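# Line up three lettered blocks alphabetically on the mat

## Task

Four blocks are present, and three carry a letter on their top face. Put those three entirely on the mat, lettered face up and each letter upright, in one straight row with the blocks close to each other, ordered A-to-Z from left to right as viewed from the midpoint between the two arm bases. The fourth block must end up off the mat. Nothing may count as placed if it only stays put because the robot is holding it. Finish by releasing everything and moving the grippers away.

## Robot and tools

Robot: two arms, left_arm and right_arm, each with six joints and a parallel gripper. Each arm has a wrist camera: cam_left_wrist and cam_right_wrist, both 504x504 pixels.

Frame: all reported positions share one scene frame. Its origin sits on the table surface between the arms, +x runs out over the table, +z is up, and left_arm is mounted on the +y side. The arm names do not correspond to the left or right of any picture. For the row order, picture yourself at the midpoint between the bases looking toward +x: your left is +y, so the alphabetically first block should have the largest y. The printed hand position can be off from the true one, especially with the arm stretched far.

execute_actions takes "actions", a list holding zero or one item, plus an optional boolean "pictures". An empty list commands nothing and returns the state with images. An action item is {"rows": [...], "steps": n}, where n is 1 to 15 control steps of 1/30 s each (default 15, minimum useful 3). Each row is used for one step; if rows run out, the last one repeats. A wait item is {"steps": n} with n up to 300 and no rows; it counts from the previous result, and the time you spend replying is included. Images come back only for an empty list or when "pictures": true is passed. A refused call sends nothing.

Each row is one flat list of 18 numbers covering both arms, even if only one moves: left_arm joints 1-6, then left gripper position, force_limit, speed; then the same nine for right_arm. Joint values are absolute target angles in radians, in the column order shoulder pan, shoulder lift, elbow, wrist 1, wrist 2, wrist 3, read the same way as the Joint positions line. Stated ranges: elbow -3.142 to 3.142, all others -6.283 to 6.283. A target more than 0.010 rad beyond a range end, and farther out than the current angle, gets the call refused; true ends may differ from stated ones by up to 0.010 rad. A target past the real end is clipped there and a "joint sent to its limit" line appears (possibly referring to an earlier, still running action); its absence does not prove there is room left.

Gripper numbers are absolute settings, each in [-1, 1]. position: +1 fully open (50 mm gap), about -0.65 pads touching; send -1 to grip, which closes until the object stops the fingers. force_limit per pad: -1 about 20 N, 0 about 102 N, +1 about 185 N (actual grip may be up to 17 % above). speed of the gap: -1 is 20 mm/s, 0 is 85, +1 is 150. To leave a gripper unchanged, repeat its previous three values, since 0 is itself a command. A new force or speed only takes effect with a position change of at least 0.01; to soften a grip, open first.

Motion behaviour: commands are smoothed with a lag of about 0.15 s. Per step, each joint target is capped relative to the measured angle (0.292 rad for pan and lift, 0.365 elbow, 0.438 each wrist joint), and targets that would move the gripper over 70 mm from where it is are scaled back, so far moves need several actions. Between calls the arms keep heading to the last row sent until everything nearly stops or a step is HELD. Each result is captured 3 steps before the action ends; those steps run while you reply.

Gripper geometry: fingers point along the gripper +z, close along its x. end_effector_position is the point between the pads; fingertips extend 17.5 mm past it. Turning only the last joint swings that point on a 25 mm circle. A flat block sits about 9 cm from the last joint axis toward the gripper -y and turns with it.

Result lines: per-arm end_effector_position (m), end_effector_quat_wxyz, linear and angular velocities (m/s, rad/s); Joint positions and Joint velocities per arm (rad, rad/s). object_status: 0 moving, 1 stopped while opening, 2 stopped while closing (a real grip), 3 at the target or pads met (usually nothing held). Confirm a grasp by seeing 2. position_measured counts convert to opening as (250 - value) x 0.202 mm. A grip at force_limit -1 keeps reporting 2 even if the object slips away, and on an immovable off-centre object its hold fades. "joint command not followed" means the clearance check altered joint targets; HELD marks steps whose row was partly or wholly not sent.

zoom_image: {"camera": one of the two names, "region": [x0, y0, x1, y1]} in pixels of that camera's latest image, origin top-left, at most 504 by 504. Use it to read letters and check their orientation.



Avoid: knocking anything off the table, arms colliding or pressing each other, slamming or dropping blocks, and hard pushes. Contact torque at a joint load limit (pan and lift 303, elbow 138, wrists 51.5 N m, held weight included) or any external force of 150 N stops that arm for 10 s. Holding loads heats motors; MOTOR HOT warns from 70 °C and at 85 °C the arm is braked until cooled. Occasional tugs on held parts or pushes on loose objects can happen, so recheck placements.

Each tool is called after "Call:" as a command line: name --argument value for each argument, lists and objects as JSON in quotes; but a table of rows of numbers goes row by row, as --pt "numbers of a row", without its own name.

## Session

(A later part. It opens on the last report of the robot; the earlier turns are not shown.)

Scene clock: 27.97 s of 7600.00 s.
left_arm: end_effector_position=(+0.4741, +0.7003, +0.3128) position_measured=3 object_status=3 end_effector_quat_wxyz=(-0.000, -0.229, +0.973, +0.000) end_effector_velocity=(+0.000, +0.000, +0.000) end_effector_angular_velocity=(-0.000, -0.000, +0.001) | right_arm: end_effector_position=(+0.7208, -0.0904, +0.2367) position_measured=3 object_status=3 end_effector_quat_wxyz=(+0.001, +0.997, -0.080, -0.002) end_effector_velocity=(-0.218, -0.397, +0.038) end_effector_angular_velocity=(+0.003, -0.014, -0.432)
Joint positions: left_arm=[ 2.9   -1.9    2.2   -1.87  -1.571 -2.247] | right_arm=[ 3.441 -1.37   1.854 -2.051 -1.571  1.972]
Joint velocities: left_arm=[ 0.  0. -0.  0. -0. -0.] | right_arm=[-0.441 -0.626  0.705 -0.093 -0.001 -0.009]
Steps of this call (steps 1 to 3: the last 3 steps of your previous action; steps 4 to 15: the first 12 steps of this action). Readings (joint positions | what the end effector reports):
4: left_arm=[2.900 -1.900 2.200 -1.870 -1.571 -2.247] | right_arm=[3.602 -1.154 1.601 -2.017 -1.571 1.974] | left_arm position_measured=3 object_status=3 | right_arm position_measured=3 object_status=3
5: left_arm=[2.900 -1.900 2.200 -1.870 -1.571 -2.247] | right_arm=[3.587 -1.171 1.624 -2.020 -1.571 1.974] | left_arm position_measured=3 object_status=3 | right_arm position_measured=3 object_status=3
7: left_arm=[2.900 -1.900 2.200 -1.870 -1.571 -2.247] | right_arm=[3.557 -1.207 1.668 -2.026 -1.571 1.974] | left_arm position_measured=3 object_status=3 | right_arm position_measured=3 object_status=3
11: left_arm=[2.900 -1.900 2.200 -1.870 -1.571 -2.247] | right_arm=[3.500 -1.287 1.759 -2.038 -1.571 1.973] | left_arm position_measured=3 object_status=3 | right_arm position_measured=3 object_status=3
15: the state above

Call:
execute_actions --actions '[{"rows":[[2.9,-1.9,2.2,-1.87,-1.571,-2.2471,1,-0.5,0.5,3.669,-1.0,1.575,-2.146,-1.571,2.039,1,-0.5,0]],"steps":15}]'

Call:
execute_actions --actions '[{"rows":[[2.9,-1.9,2.2,-1.87,-1.571,-2.2471,1,-0.5,0.5,3.669,-0.96,1.585,-2.196,-1.571,2.039,1,-0.5,0]],"steps":12}]'

Call:
execute_actions --actions '[{"rows":[[2.9,-1.9,2.2,-1.87,-1.571,-2.2471,1,-0.5,0.5,3.669,-0.915,1.594,-2.25,-1.571,2.039,1,-0.5,0]],"steps":13}]'

Call:
execute_actions --actions '[{"rows":[[2.9,-1.9,2.2,-1.87,-1.571,-2.2471,1,-0.5,0.5,3.669,-0.915,1.594,-2.25,-1.571,2.039,-1,-0.8,0]],"steps":14}]'

Call:
execute_actions --actions '[{"rows":[[2.9,-1.9,2.2,-1.87,-1.571,-2.2471,1,-0.5,0.5,3.672,-0.914,1.592,-2.249,-1.571,2.042,-1,-0.8,0],[2.9,-1.9,2.2,-1.87,-1.571,-2.2471,1,-0.5,0.5,3.675,-0.912,1.589,-2.248,-1.571,2.045,-1,-0.8,0],[2.9,-1.9,2.2,-1.87,-1.571,-2.2471,1,-0.5,0.5,3.678,-0.911,1.587,-2.247,-1.571,2.048,-1,-0.8,0],[2.9,-1.9,2.2,-1.87,-1.571,-2.2471,1,-0.5,0.5,3.681,-0.9095,1.584,-2.2455,-1.571,2.051,-1,-0.8,0]],"steps":15}]' --pictures true

Scene clock: 28.83 s of 7600.00 s.
left_arm: end_effector_position=(+0.4741, +0.7003, +0.3128) position_measured=3 object_status=3 end_effector_quat_wxyz=(-0.000, -0.229, +0.973, +0.000) end_effector_velocity=(+0.000, +0.000, -0.000) end_effector_angular_velocity=(+0.001, +0.000, -0.000) | right_arm: end_effector_position=(+0.7501, -0.0199, +0.2328) position_measured=3 object_status=3 end_effector_quat_wxyz=(-0.010, +0.998, -0.059, +0.026) end_effector_velocity=(+0.147, +0.372, -0.199) end_effector_angular_velocity=(-0.018, +0.065, +0.295)
Joint positions: left_arm=[ 2.9   -1.9    2.2   -1.87  -1.571 -2.247] | right_arm=[ 3.518 -1.294  1.778 -2.11  -1.571  2.006]
Joint velocities: left_arm=[ 0.     0.     0.    -0.     0.001  0.   ] | right_arm=[ 0.377  0.66  -0.504 -0.088 -0.001  0.082]
Steps of this call (steps 1 to 3: the last 3 steps of your previous action; steps 4 to 14: the robot went on to your last target; steps 15 to 26: the first 12 steps of this action). Readings (joint positions | what the end effector reports):
15: left_arm=[2.900 -1.900 2.200 -1.870 -1.571 -2.247] | right_arm=[3.354 -1.496 1.995 -2.070 -1.571 1.970] | left_arm position_measured=3 object_status=3 | right_arm position_measured=3 object_status=3
16: left_arm=[2.900 -1.900 2.200 -1.870 -1.571 -2.247] | right_arm=[3.370 -1.479 1.975 -2.075 -1.571 1.974] | left_arm position_measured=3 object_status=3 | right_arm position_measured=3 object_status=3
18: left_arm=[2.900 -1.900 2.200 -1.870 -1.571 -2.247] | right_arm=[3.403 -1.447 1.933 -2.083 -1.571 1.982] | left_arm position_measured=3 object_status=3 | right_arm position_measured=3 object_status=3
22: left_arm=[2.900 -1.900 2.200 -1.870 -1.571 -2.247] | right_arm=[3.463 -1.377 1.853 -2.097 -1.571 1.995] | left_arm position_measured=3 object_status=3 | right_arm position_measured=3 object_status=3
26: the state above

Scene clock: 29.23 s of 7600.00 s.
left_arm: end_effector_position=(+0.4741, +0.7003, +0.3128) position_measured=3 object_status=3 end_effector_quat_wxyz=(-0.000, -0.229, +0.973, +0.000) end_effector_velocity=(+0.000, -0.000, -0.000) end_effector_angular_velocity=(-0.001, +0.000, +0.000) | right_arm: end_effector_position=(+0.7861, +0.1063, +0.1106) position_measured=3 object_status=3 end_effector_quat_wxyz=(-0.002, +1.000, -0.012, +0.005) end_effector_velocity=(+0.035, +0.280, -0.337) end_effector_angular_velocity=(-0.041, +0.091, +0.206)
Joint positions: left_arm=[ 2.9   -1.9    2.2   -1.87  -1.571 -2.247] | right_arm=[ 3.638 -1.032  1.624 -2.174 -1.571  2.032]
Joint velocities: left_arm=[-0.     0.     0.    -0.    -0.001 -0.001] | right_arm=[ 0.259  0.604 -0.324 -0.18   0.001  0.053]
Steps of this call (steps 1 to 3: the last 3 steps of your previous action; steps 4 to 12: the first 9 steps of this action). Readings (joint positions | what the end effector reports):
4: left_arm=[2.900 -1.900 2.200 -1.870 -1.571 -2.247] | right_arm=[3.564 -1.204 1.716 -2.122 -1.571 2.016] | left_arm position_measured=3 object_status=3 | right_arm position_measured=3 object_status=3
5: left_arm=[2.900 -1.900 2.200 -1.870 -1.571 -2.247] | right_arm=[3.574 -1.182 1.704 -2.129 -1.571 2.018] | left_arm position_measured=3 object_status=3 | right_arm position_measured=3 object_status=3
7: left_arm=[2.900 -1.900 2.200 -1.870 -1.571 -2.247] | right_arm=[3.592 -1.138 1.681 -2.142 -1.571 2.023] | left_arm position_measured=3 object_status=3 | right_arm position_measured=3 object_status=3
11: left_arm=[2.900 -1.900 2.200 -1.870 -1.571 -2.247] | right_arm=[3.629 -1.053 1.635 -2.168 -1.571 2.030] | left_arm position_measured=3 object_status=3 | right_arm position_measured=3 object_status=3
12: the state above

Scene clock: 29.67 s of 7600.00 s.
left_arm: end_effector_position=(+0.4741, +0.7003, +0.3128) position_measured=3 object_status=3 end_effector_quat_wxyz=(-0.000, -0.229, +0.973, +0.000) end_effector_velocity=(+0.000, -0.000, +0.000) end_effector_angular_velocity=(-0.001, -0.000, -0.000) | right_arm: end_effector_position=(+0.7919, +0.1407, +0.0319) position_measured=3 object_status=3 end_effector_quat_wxyz=(-0.000, +1.000, -0.000, +0.000) end_effector_velocity=(+0.001, +0.006, -0.029) end_effector_angular_velocity=(-0.001, +0.002, +0.003)
Joint positions: left_arm=[ 2.9   -1.9    2.2   -1.87  -1.571 -2.247] | right_arm=[ 3.668 -0.919  1.594 -2.246 -1.571  2.039]
Joint velocities: left_arm=[-0.     0.    -0.001 -0.    -0.001 -0.   ] | right_arm=[ 0.005  0.037 -0.002 -0.033 -0.     0.002]
Steps of this call (steps 1 to 3: the last 3 steps of your previous action; steps 4 to 13: the first 10 steps of this action). Readings (joint positions | what the end effector reports):
4: left_arm=[2.900 -1.900 2.200 -1.870 -1.571 -2.247] | right_arm=[3.660 -0.979 1.597 -2.192 -1.571 2.037] | left_arm position_measured=3 object_status=3 | right_arm position_measured=3 object_status=3
5: left_arm=[2.900 -1.900 2.200 -1.870 -1.571 -2.247] | right_arm=[3.662 -0.964 1.595 -2.208 -1.571 2.038] | left_arm position_measured=3 object_status=3 | right_arm position_measured=3 object_status=3
7: left_arm=[2.900 -1.900 2.200 -1.870 -1.571 -2.247] | right_arm=[3.665 -0.940 1.596 -2.227 -1.571 2.038] | left_arm position_measured=3 object_status=3 | right_arm position_measured=3 object_status=3
11: left_arm=[2.900 -1.900 2.200 -1.870 -1.571 -2.247] | right_arm=[3.668 -0.923 1.594 -2.243 -1.571 2.039] | left_arm position_measured=3 object_status=3 | right_arm position_measured=3 object_status=3
13: the state above

Scene clock: 30.13 s of 7600.00 s.
left_arm: end_effector_position=(+0.4741, +0.7003, +0.3128) position_measured=3 object_status=3 end_effector_quat_wxyz=(-0.000, -0.229, +0.973, +0.000) end_effector_velocity=(-0.000, -0.000, +0.000) end_effector_angular_velocity=(-0.001, -0.000, +0.000) | right_arm: end_effector_position=(+0.7920, +0.1414, +0.0286) position_measured=104 object_status=0 end_effector_quat_wxyz=(+0.000, +1.000, -0.000, +0.000) end_effector_velocity=(+0.000, -0.000, +0.000) end_effector_angular_velocity=(+0.001, -0.000, -0.001)
Joint positions: left_arm=[ 2.9   -1.9    2.2   -1.87  -1.571 -2.247] | right_arm=[ 3.669 -0.915  1.594 -2.25  -1.571  2.039]
Joint velocities: left_arm=[ 0.    -0.     0.    -0.    -0.001  0.   ] | right_arm=[-0.    -0.     0.    -0.     0.001  0.   ]
Steps of this call (steps 1 to 3: the last 3 steps of your previous action; steps 4 to 14: the first 11 steps of this action). Readings (joint positions | what the end effector reports):
4: left_arm=[2.900 -1.900 2.200 -1.870 -1.571 -2.247] | right_arm=[3.669 -0.916 1.594 -2.249 -1.571 2.039] | left_arm position_measured=3 object_status=3 | right_arm position_measured=12 object_status=0
5: left_arm=[2.900 -1.900 2.200 -1.870 -1.571 -2.247] | right_arm=[3.669 -0.916 1.594 -2.249 -1.571 2.039] | left_arm position_measured=3 object_status=3 | right_arm position_measured=26 object_status=0
7: left_arm=[2.900 -1.900 2.200 -1.870 -1.571 -2.247] | right_arm=[3.669 -0.916 1.594 -2.250 -1.571 2.039] | left_arm position_measured=3 object_status=3 | right_arm position_measured=54 object_status=0
11: left_arm=[2.900 -1.900 2.200 -1.870 -1.571 -2.247] | right_arm=[3.669 -0.915 1.594 -2.250 -1.571 2.039] | left_arm position_measured=3 object_status=3 | right_arm position_measured=104 object_status=0
14: the state above

Scene clock: 30.63 s of 7600.00 s.
left_arm: end_effector_position=(+0.4741, +0.7003, +0.3128) position_measured=3 object_status=3 end_effector_quat_wxyz=(-0.000, -0.229, +0.973, +0.000) end_effector_velocity=(+0.000, -0.000, +0.000) end_effector_angular_velocity=(+0.001, -0.000, -0.001) | right_arm: end_effector_position=(+0.7889, +0.1518, +0.0285) position_measured=104 object_status=2 end_effector_quat_wxyz=(+0.000, +1.000, -0.000, +0.000) end_effector_velocity=(-0.001, +0.004, -0.001) end_effector_angular_velocity=(-0.001, +0.001, -0.001)
Joint positions: left_arm=[ 2.9   -1.9    2.2   -1.87  -1.571 -2.247] | right_arm=[ 3.68  -0.91   1.585 -2.246 -1.571  2.05 ]
Joint velocities: left_arm=[-0.001  0.    -0.     0.     0.001 -0.   ] | right_arm=[ 0.004  0.003 -0.005  0.003 -0.     0.005]
Steps of this call (steps 1 to 3: the last 3 steps of your previous action; steps 4 to 15: the first 12 steps of this action). Readings (joint positions | what the end effector reports):
4: left_arm=[2.900 -1.900 2.200 -1.870 -1.571 -2.247] | right_arm=[3.669 -0.915 1.594 -2.250 -1.571 2.039] | left_arm position_measured=3 object_status=3 | right_arm position_measured=104 object_status=2
5: left_arm=[2.900 -1.900 2.200 -1.870 -1.571 -2.247] | right_arm=[3.670 -0.915 1.593 -2.250 -1.571 2.040] | left_arm position_measured=3 object_status=3 | right_arm position_measured=104 object_status=2
7: left_arm=[2.900 -1.900 2.200 -1.870 -1.571 -2.247] | right_arm=[3.673 -0.913 1.591 -2.249 -1.571 2.043] | left_arm position_measured=3 object_status=3 | right_arm position_measured=104 object_status=2
11: left_arm=[2.900 -1.900 2.200 -1.870 -1.571 -2.247] | right_arm=[3.679 -0.911 1.586 -2.246 -1.571 2.049] | left_arm position_measured=3 object_status=3 | right_arm position_measured=104 object_status=2
15: the state above

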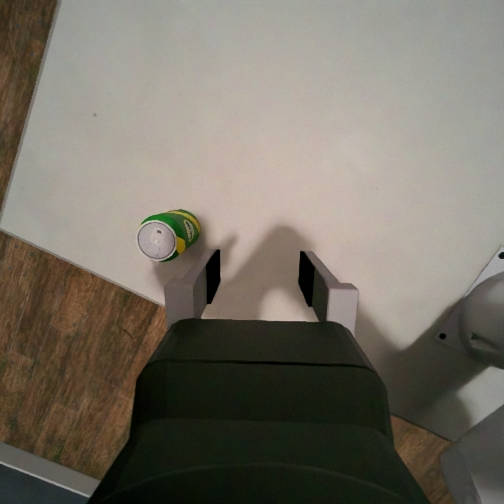

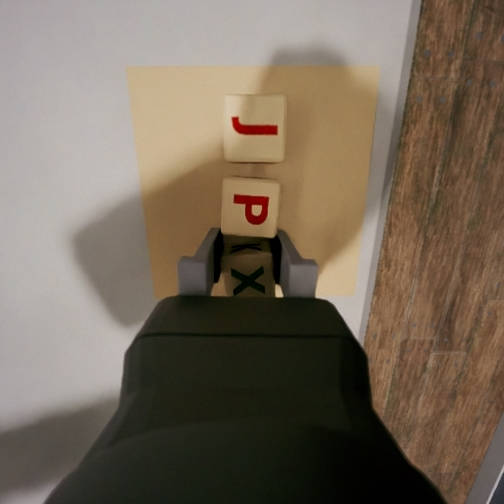

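Call:
execute_actions --actions '[]'

Scene clock: 30.73 s of 7600.00 s.
left_arm: end_effector_position=(+0.4741, +0.7003, +0.3128) position_measured=3 object_status=3 end_effector_quat_wxyz=(-0.000, -0.229, +0.973, +0.000) end_effector_velocity=(+0.000, +0.000, +0.000) end_effector_angular_velocity=(+0.000, -0.001, -0.001) | right_arm: end_effector_position=(+0.7888, +0.1521, +0.0285) position_measured=104 object_status=2 end_effector_quat_wxyz=(+0.000, +1.000, -0.000, +0.000) end_effector_velocity=(-0.001, +0.003, -0.001) end_effector_angular_velocity=(-0.001, +0.000, -0.000)
Joint positions: left_arm=[ 2.9   -1.9    2.2   -1.87  -1.571 -2.247] | right_arm=[ 3.681 -0.91   1.584 -2.246 -1.571  2.051]
Joint velocities: left_arm=[ 0.    -0.    -0.     0.     0.     0.001] | right_arm=[ 0.003  0.002 -0.002  0.001 -0.     0.003]
Kept back: nothing.
Steps of this call (steps 1 to 3: the last 3 steps of your previous action). Readings (joint positions | what the end effector reports):
1: left_arm=[2.900 -1.900 2.200 -1.870 -1.571 -2.247] | right_arm=[3.681 -0.910 1.584 -2.246 -1.571 2.051] | left_arm position_measured=3 object_status=3 | right_arm position_measured=104 object_status=2
2: left_arm=[2.900 -1.900 2.200 -1.870 -1.571 -2.247] | right_arm=[3.681 -0.910 1.584 -2.246 -1.571 2.051] | left_arm position_measured=3 object_status=3 | right_arm position_measured=104 object_status=2
3: the state above

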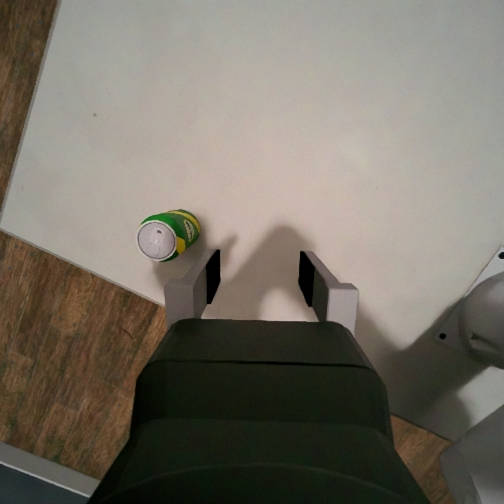

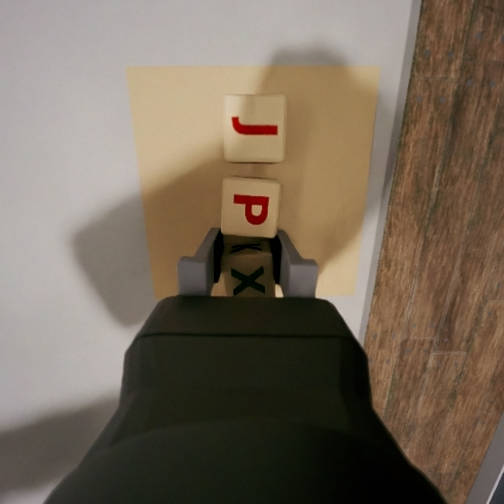

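Call:
execute_actions --actions '[{"rows":[[2.9,-1.9,2.2,-1.87,-1.571,-2.2471,1,-0.5,0.5,3.678,-0.9145,1.583,-2.2395,-1.571,2.048,-1,-0.8,0]],"steps":12}]' --pictures true

Scene clock: 31.13 s of 7600.00 s.
left_arm: end_effector_position=(+0.4741, +0.7003, +0.3128) position_measured=3 object_status=3 end_effector_quat_wxyz=(-0.000, -0.229, +0.973, +0.000) end_effector_velocity=(-0.000, -0.001, -0.000) end_effector_angular_velocity=(-0.001, +0.000, -0.001) | right_arm: end_effector_position=(+0.7900, +0.1502, +0.0326) position_measured=104 object_status=2 end_effector_quat_wxyz=(+0.000, +1.000, -0.000, +0.000) end_effector_velocity=(+0.002, -0.002, +0.003) end_effector_angular_velocity=(+0.000, -0.000, -0.001)
Joint positions: left_arm=[ 2.9   -1.9    2.2   -1.87  -1.571 -2.247] | right_arm=[ 3.678 -0.914  1.583 -2.24  -1.571  2.048]
Joint velocities: left_arm=[-0.001  0.     0.    -0.    -0.001  0.   ] | right_arm=[-0.003 -0.004 -0.001  0.004  0.    -0.002]
Steps of this call (steps 1 to 3: the robot went on to your last target; steps 4 to 12: the first 9 steps of this action). Readings (joint positions | what the end effector reports):
4: left_arm=[2.900 -1.900 2.200 -1.870 -1.571 -2.247] | right_arm=[3.681 -0.910 1.584 -2.245 -1.571 2.051] | left_arm position_measured=3 object_status=3 | right_arm position_measured=104 object_status=2
5: left_arm=[2.900 -1.900 2.200 -1.870 -1.571 -2.247] | right_arm=[3.681 -0.911 1.584 -2.244 -1.571 2.050] | left_arm position_measured=3 object_status=3 | right_arm position_measured=104 object_status=2
7: left_arm=[2.900 -1.900 2.200 -1.870 -1.571 -2.247] | right_arm=[3.679 -0.912 1.583 -2.242 -1.571 2.049] | left_arm position_measured=3 object_status=3 | right_arm position_measured=104 object_status=2
11: left_arm=[2.900 -1.900 2.200 -1.870 -1.571 -2.247] | right_arm=[3.678 -0.914 1.583 -2.240 -1.571 2.048] | left_arm position_measured=3 object_status=3 | right_arm position_measured=104 object_status=2
12: the state above

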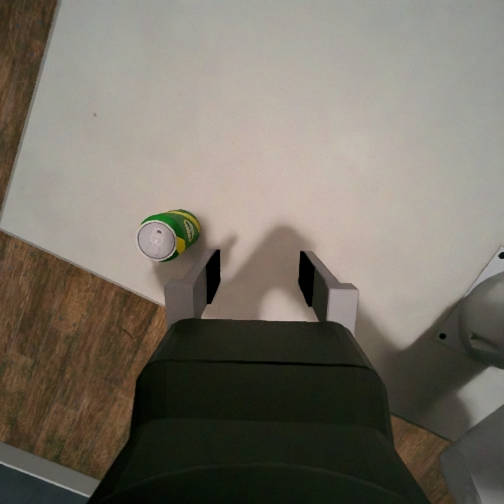

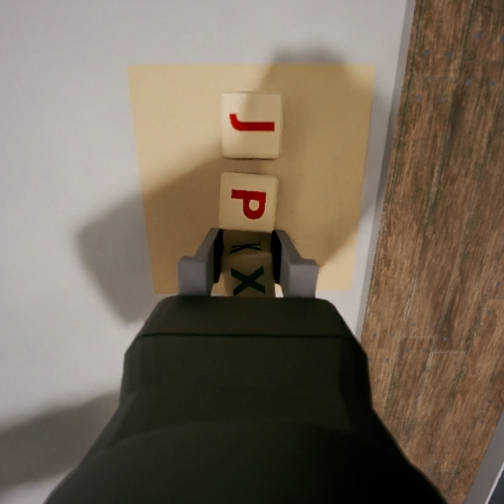

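Call:
execute_actions --actions '[{"rows":[[2.9,-1.9,2.2,-1.87,-1.571,-2.2471,1,-0.5,0.5,3.684,-0.914,1.578,-2.235,-1.571,2.054,-1,-0.8,0]],"steps":12}]' --pictures true

Scene clock: 31.57 s of 7600.00 s.
left_arm: end_effector_position=(+0.4741, +0.7003, +0.3128) position_measured=3 object_status=3 end_effector_quat_wxyz=(-0.000, -0.229, +0.973, +0.000) end_effector_velocity=(+0.000, -0.000, +0.000) end_effector_angular_velocity=(-0.000, -0.000, -0.001) | right_arm: end_effector_position=(+0.7885, +0.1549, +0.0348) position_measured=104 object_status=2 end_effector_quat_wxyz=(+0.000, +1.000, -0.000, +0.000) end_effector_velocity=(-0.002, +0.004, -0.001) end_effector_angular_velocity=(-0.001, +0.002, +0.001)
Joint positions: left_arm=[ 2.9   -1.9    2.2   -1.87  -1.571 -2.247] | right_arm=[ 3.683 -0.914  1.578 -2.235 -1.571  2.053]
Joint velocities: left_arm=[-0. -0. -0.  0. -0.  0.] | right_arm=[ 0.005  0.003 -0.004  0.003  0.     0.004]
Steps of this call (steps 1 to 3: the last 3 steps of your previous action; step 4: the robot went on to your last target; steps 5 to 13: the first 9 steps of this action). Readings (joint positions | what the end effector reports):
5: left_arm=[2.900 -1.900 2.200 -1.870 -1.571 -2.247] | right_arm=[3.678 -0.914 1.583 -2.239 -1.571 2.048] | left_arm position_measured=3 object_status=3 | right_arm position_measured=104 object_status=2
6: left_arm=[2.900 -1.900 2.200 -1.870 -1.571 -2.247] | right_arm=[3.679 -0.914 1.582 -2.238 -1.571 2.049] | left_arm position_measured=3 object_status=3 | right_arm position_measured=104 object_status=2
8: left_arm=[2.900 -1.900 2.200 -1.870 -1.571 -2.247] | right_arm=[3.681 -0.914 1.580 -2.237 -1.571 2.052] | left_arm position_measured=3 object_status=3 | right_arm position_measured=104 object_status=2
12: left_arm=[2.900 -1.900 2.200 -1.870 -1.571 -2.247] | right_arm=[3.683 -0.914 1.579 -2.236 -1.571 2.053] | left_arm position_measured=3 object_status=3 | right_arm position_measured=104 object_status=2
13: the state above

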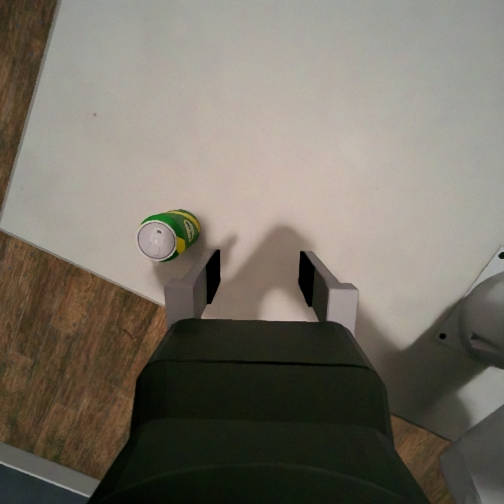

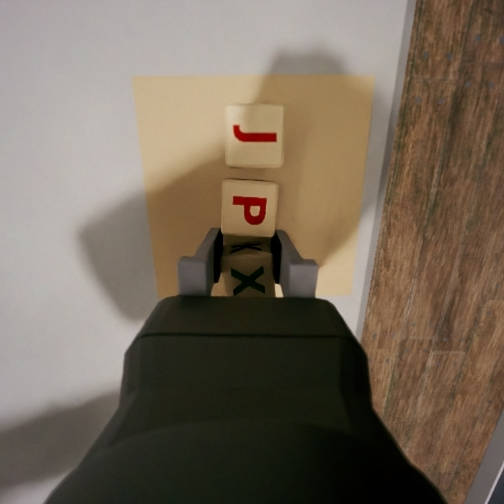

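Call:
execute_actions --actions '[{"rows":[[2.9,-1.9,2.2,-1.87,-1.571,-2.2471,1,-0.5,0.5,3.690,-0.9095,1.569,-2.2305,-1.571,2.060,-1,-0.8,0]],"steps":13}]' --pictures true

Scene clock: 32.00 s of 7600.00 s.
left_arm: end_effector_position=(+0.4741, +0.7003, +0.3128) position_measured=3 object_status=3 end_effector_quat_wxyz=(-0.000, -0.229, +0.973, +0.000) end_effector_velocity=(+0.000, -0.000, +0.000) end_effector_angular_velocity=(-0.000, -0.000, -0.000) | right_arm: end_effector_position=(+0.7881, +0.1613, +0.0352) position_measured=104 object_status=2 end_effector_quat_wxyz=(+0.000, +1.000, -0.000, +0.000) end_effector_velocity=(+0.000, +0.003, -0.001) end_effector_angular_velocity=(-0.001, +0.001, -0.001)
Joint positions: left_arm=[ 2.9   -1.9    2.2   -1.87  -1.571 -2.247] | right_arm=[ 3.69  -0.91   1.57  -2.231 -1.571  2.06 ]
Joint velocities: left_arm=[ 0.  0. -0. -0. -0.  0.] | right_arm=[ 0.003  0.004 -0.005  0.002 -0.     0.004]
Steps of this call (steps 1 to 3: the last 3 steps of your previous action; steps 4 to 13: the first 10 steps of this action). Readings (joint positions | what the end effector reports):
4: left_arm=[2.900 -1.900 2.200 -1.870 -1.571 -2.247] | right_arm=[3.684 -0.914 1.578 -2.235 -1.571 2.054] | left_arm position_measured=3 object_status=3 | right_arm position_measured=104 object_status=2
5: left_arm=[2.900 -1.900 2.200 -1.870 -1.571 -2.247] | right_arm=[3.685 -0.913 1.575 -2.234 -1.571 2.056] | left_arm position_measured=3 object_status=3 | right_arm position_measured=104 object_status=2
7: left_arm=[2.900 -1.900 2.200 -1.870 -1.571 -2.247] | right_arm=[3.688 -0.911 1.572 -2.232 -1.571 2.058] | left_arm position_measured=3 object_status=3 | right_arm position_measured=104 object_status=2
11: left_arm=[2.900 -1.900 2.200 -1.870 -1.571 -2.247] | right_arm=[3.689 -0.910 1.570 -2.231 -1.571 2.059] | left_arm position_measured=3 object_status=3 | right_arm position_measured=104 object_status=2
13: the state above

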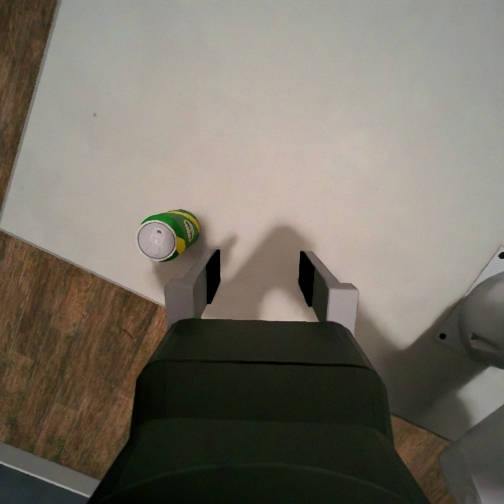

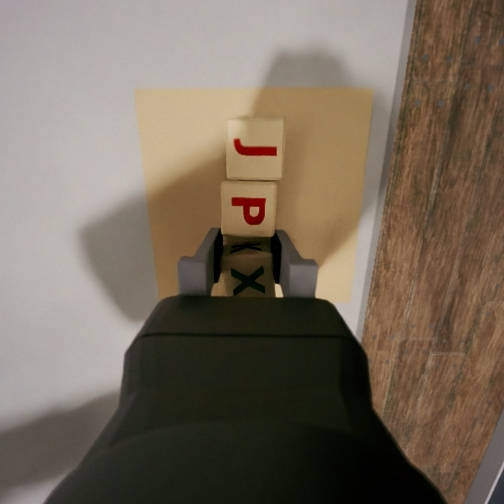

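Tight. Release here without pressing down, then lift.

Call:
execute_actions --actions '[{"rows":[[2.9,-1.9,2.2,-1.87,-1.571,-2.2471,1,-0.5,0.5,3.689,-0.9095,1.570,-2.2315,-1.571,2.059,1,-0.8,0]],"steps":13}]'

Call:
execute_actions --actions '[{"rows":[[2.9,-1.9,2.2,-1.87,-1.571,-2.2471,1,-0.5,0.5,3.685,-1.04,1.54,-2.07,-1.571,2.055,1,-0.8,0]],"steps":10}]'

Call:
execute_actions --actions '[{"rows":[[2.9,-1.9,2.2,-1.87,-1.571,-2.2471,1,-0.5,0.5,3.6,-1.16,1.6,-2.01,-1.571,1.97,1,-0.8,0]],"steps":11}]' --pictures true

Call:
execute_actions --actions '[{"rows":[[2.9,-1.9,2.2,-1.87,-1.571,-2.2471,1,-0.5,0.5,3.35,-1.5,2.0,-2.07,-1.571,1.97,1,-0.8,0]],"steps":15}]'

Call:
zoom_image --camera "cam_right_wrist" --region '[170,20,350,220]'

Scene clock: 32.50 s of 7600.00 s.
left_arm: end_effector_position=(+0.4741, +0.7003, +0.3128) position_measured=3 object_status=3 end_effector_quat_wxyz=(-0.000, -0.229, +0.973, +0.000) end_effector_velocity=(-0.000, +0.000, -0.000) end_effector_angular_velocity=(-0.000, +0.000, +0.001) | right_arm: end_effector_position=(+0.7883, +0.1609, +0.0348) position_measured=3 object_status=0 end_effector_quat_wxyz=(+0.000, +1.000, -0.000, +0.000) end_effector_velocity=(-0.001, +0.000, -0.001) end_effector_angular_velocity=(-0.001, +0.000, +0.003)
Joint positions: left_arm=[ 2.9   -1.9    2.2   -1.87  -1.571 -2.247] | right_arm=[ 3.689 -0.91   1.57  -2.231 -1.571  2.059]
Joint velocities: left_arm=[ 0. -0.  0.  0. -0. -0.] | right_arm=[ 0.001  0.001  0.001 -0.001 -0.    -0.002]
Steps of this call (steps 1 to 3: the last 3 steps of your previous action; steps 4 to 5: the robot went on to your last target; steps 6 to 15: the first 10 steps of this action). Readings (joint positions | what the end effector reports):
6: left_arm=[2.900 -1.900 2.200 -1.870 -1.571 -2.247] | right_arm=[3.690 -0.910 1.569 -2.231 -1.571 2.060] | left_arm position_measured=3 object_status=3 | right_arm position_measured=96 object_status=0
7: left_arm=[2.900 -1.900 2.200 -1.870 -1.571 -2.247] | right_arm=[3.690 -0.910 1.569 -2.231 -1.571 2.060] | left_arm position_measured=3 object_status=3 | right_arm position_measured=81 object_status=0
9: left_arm=[2.900 -1.900 2.200 -1.870 -1.571 -2.247] | right_arm=[3.690 -0.910 1.569 -2.231 -1.571 2.060] | left_arm position_measured=3 object_status=3 | right_arm position_measured=53 object_status=0
13: left_arm=[2.900 -1.900 2.200 -1.870 -1.571 -2.247] | right_arm=[3.689 -0.910 1.570 -2.231 -1.571 2.059] | left_arm position_measured=3 object_status=3 | right_arm position_measured=4 object_status=0
15: the state above

Scene clock: 32.83 s of 7600.00 s.
left_arm: end_effector_position=(+0.4741, +0.7003, +0.3128) position_measured=3 object_status=3 end_effector_quat_wxyz=(-0.000, -0.229, +0.973, +0.000) end_effector_velocity=(-0.000, -0.000, -0.000) end_effector_angular_velocity=(+0.000, +0.000, -0.001) | right_arm: end_effector_position=(+0.7813, +0.1539, +0.1257) position_measured=3 object_status=3 end_effector_quat_wxyz=(-0.000, +1.000, -0.000, +0.001) end_effector_velocity=(-0.031, -0.028, +0.309) end_effector_angular_velocity=(+0.011, -0.020, -0.003)
Joint positions: left_arm=[ 2.9   -1.9    2.2   -1.87  -1.571 -2.247] | right_arm=[ 3.686 -1.007  1.547 -2.113 -1.571  2.056]
Joint velocities: left_arm=[-0.  0.  0.  0.  0.  0.] | right_arm=[-0.011 -0.325 -0.082  0.384  0.001 -0.008]
Steps of this call (steps 1 to 3: the last 3 steps of your previous action; steps 4 to 10: the first 7 steps of this action). Readings (joint positions | what the end effector reports):
4: left_arm=[2.900 -1.900 2.200 -1.870 -1.571 -2.247] | right_arm=[3.689 -0.912 1.570 -2.228 -1.571 2.059] | left_arm position_measured=3 object_status=3 | right_arm position_measured=3 object_status=0
5: left_arm=[2.900 -1.900 2.200 -1.870 -1.571 -2.247] | right_arm=[3.688 -0.926 1.568 -2.206 -1.571 2.058] | left_arm position_measured=3 object_status=3 | right_arm position_measured=3 object_status=3
7: left_arm=[2.900 -1.900 2.200 -1.870 -1.571 -2.247] | right_arm=[3.687 -0.962 1.557 -2.168 -1.571 2.057] | left_arm position_measured=3 object_status=3 | right_arm position_measured=3 object_status=3
10: the state above

Scene clock: 33.20 s of 7600.00 s.
left_arm: end_effector_position=(+0.4741, +0.7003, +0.3128) position_measured=3 object_status=3 end_effector_quat_wxyz=(-0.000, -0.229, +0.973, +0.000) end_effector_velocity=(+0.000, -0.001, +0.000) end_effector_angular_velocity=(-0.001, -0.000, -0.000) | right_arm: end_effector_position=(+0.7787, +0.0798, +0.2086) position_measured=3 object_status=3 end_effector_quat_wxyz=(+0.000, +1.000, -0.000, -0.000) end_effector_velocity=(-0.015, -0.131, +0.098) end_effector_angular_velocity=(-0.004, +0.017, +0.001)
Joint positions: left_arm=[ 2.9   -1.9    2.2   -1.87  -1.571 -2.247] | right_arm=[ 3.614 -1.138  1.59  -2.022 -1.571  1.985]
Joint velocities: left_arm=[-0.001  0.    -0.    -0.    -0.001 -0.001] | right_arm=[-0.129 -0.194  0.097  0.115  0.003 -0.129]
Steps of this call (steps 1 to 3: the last 3 steps of your previous action; steps 4 to 11: the first 8 steps of this action). Readings (joint positions | what the end effector reports):
4: left_arm=[2.900 -1.900 2.200 -1.870 -1.571 -2.247] | right_arm=[3.683 -1.033 1.544 -2.081 -1.571 2.053] | left_arm position_measured=3 object_status=3 | right_arm position_measured=3 object_status=3
5: left_arm=[2.900 -1.900 2.200 -1.870 -1.571 -2.247] | right_arm=[3.672 -1.051 1.553 -2.070 -1.571 2.040] | left_arm position_measured=3 object_status=3 | right_arm position_measured=3 object_status=3
7: left_arm=[2.900 -1.900 2.200 -1.870 -1.571 -2.247] | right_arm=[3.648 -1.087 1.567 -2.051 -1.571 2.018] | left_arm position_measured=3 object_status=3 | right_arm position_measured=3 object_status=3
11: the state above

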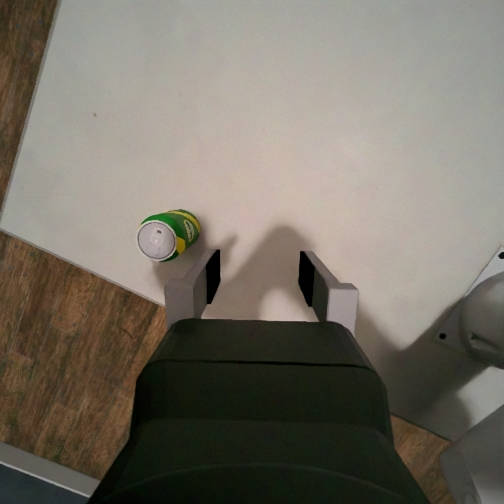

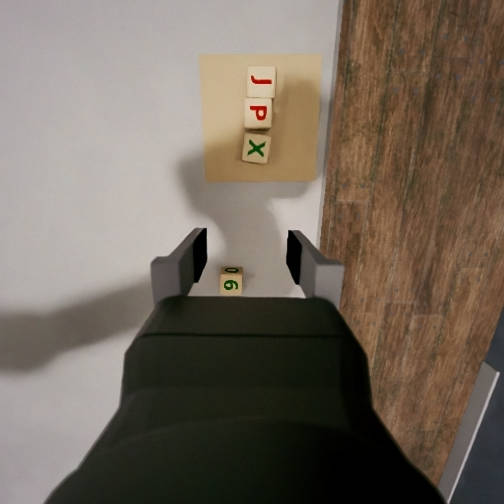

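Scene clock: 33.70 s of 7600.00 s.
left_arm: end_effector_position=(+0.4741, +0.7003, +0.3128) position_measured=3 object_status=3 end_effector_quat_wxyz=(-0.000, -0.229, +0.973, +0.000) end_effector_velocity=(+0.000, -0.000, +0.000) end_effector_angular_velocity=(+0.000, -0.000, -0.000) | right_arm: end_effector_position=(+0.7204, -0.0908, +0.2375) position_measured=3 object_status=3 end_effector_quat_wxyz=(+0.000, +0.997, -0.080, -0.001) end_effector_velocity=(-0.218, -0.396, +0.034) end_effector_angular_velocity=(+0.002, -0.012, -0.434)
Joint positions: left_arm=[ 2.9   -1.9    2.2   -1.87  -1.571 -2.247] | right_arm=[ 3.441 -1.372  1.854 -2.05  -1.571  1.972]
Joint velocities: left_arm=[-0. -0.  0. -0.  0. -0.] | right_arm=[-0.442 -0.623  0.708 -0.097 -0.    -0.008]
Steps of this call (steps 1 to 3: the last 3 steps of your previous action; steps 4 to 15: the first 12 steps of this action). Readings (joint positions | what the end effector reports):
4: left_arm=[2.900 -1.900 2.200 -1.870 -1.571 -2.247] | right_arm=[3.602 -1.156 1.601 -2.014 -1.571 1.974] | left_arm position_measured=3 object_status=3 | right_arm position_measured=3 object_status=3
5: left_arm=[2.900 -1.900 2.200 -1.870 -1.571 -2.247] | right_arm=[3.587 -1.173 1.624 -2.018 -1.571 1.974] | left_arm position_measured=3 object_status=3 | right_arm position_measured=3 object_status=3
7: left_arm=[2.900 -1.900 2.200 -1.870 -1.571 -2.247] | right_arm=[3.557 -1.209 1.668 -2.024 -1.571 1.974] | left_arm position_measured=3 object_status=3 | right_arm position_measured=3 object_status=3
11: left_arm=[2.900 -1.900 2.200 -1.870 -1.571 -2.247] | right_arm=[3.500 -1.289 1.759 -2.037 -1.571 1.973] | left_arm position_measured=3 object_status=3 | right_arm position_measured=3 object_status=3
15: the state above

Region (170, 20, 350, 220) of cam_right_wrist's 504x504 image, scaled by 2.520, with more detail than that image has; it fills the left 454 columns of this view, and the rest is white.

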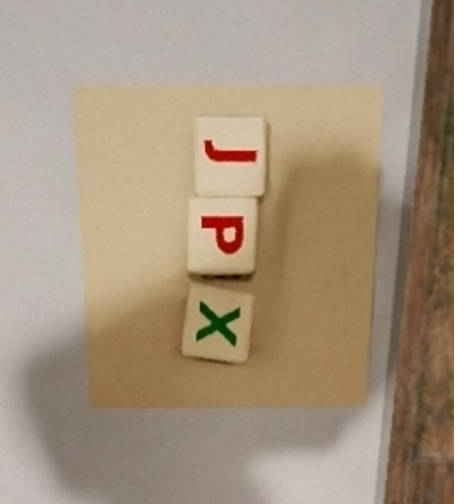

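Call:
finished_scene --scene 2

The scene is finished: the task was done.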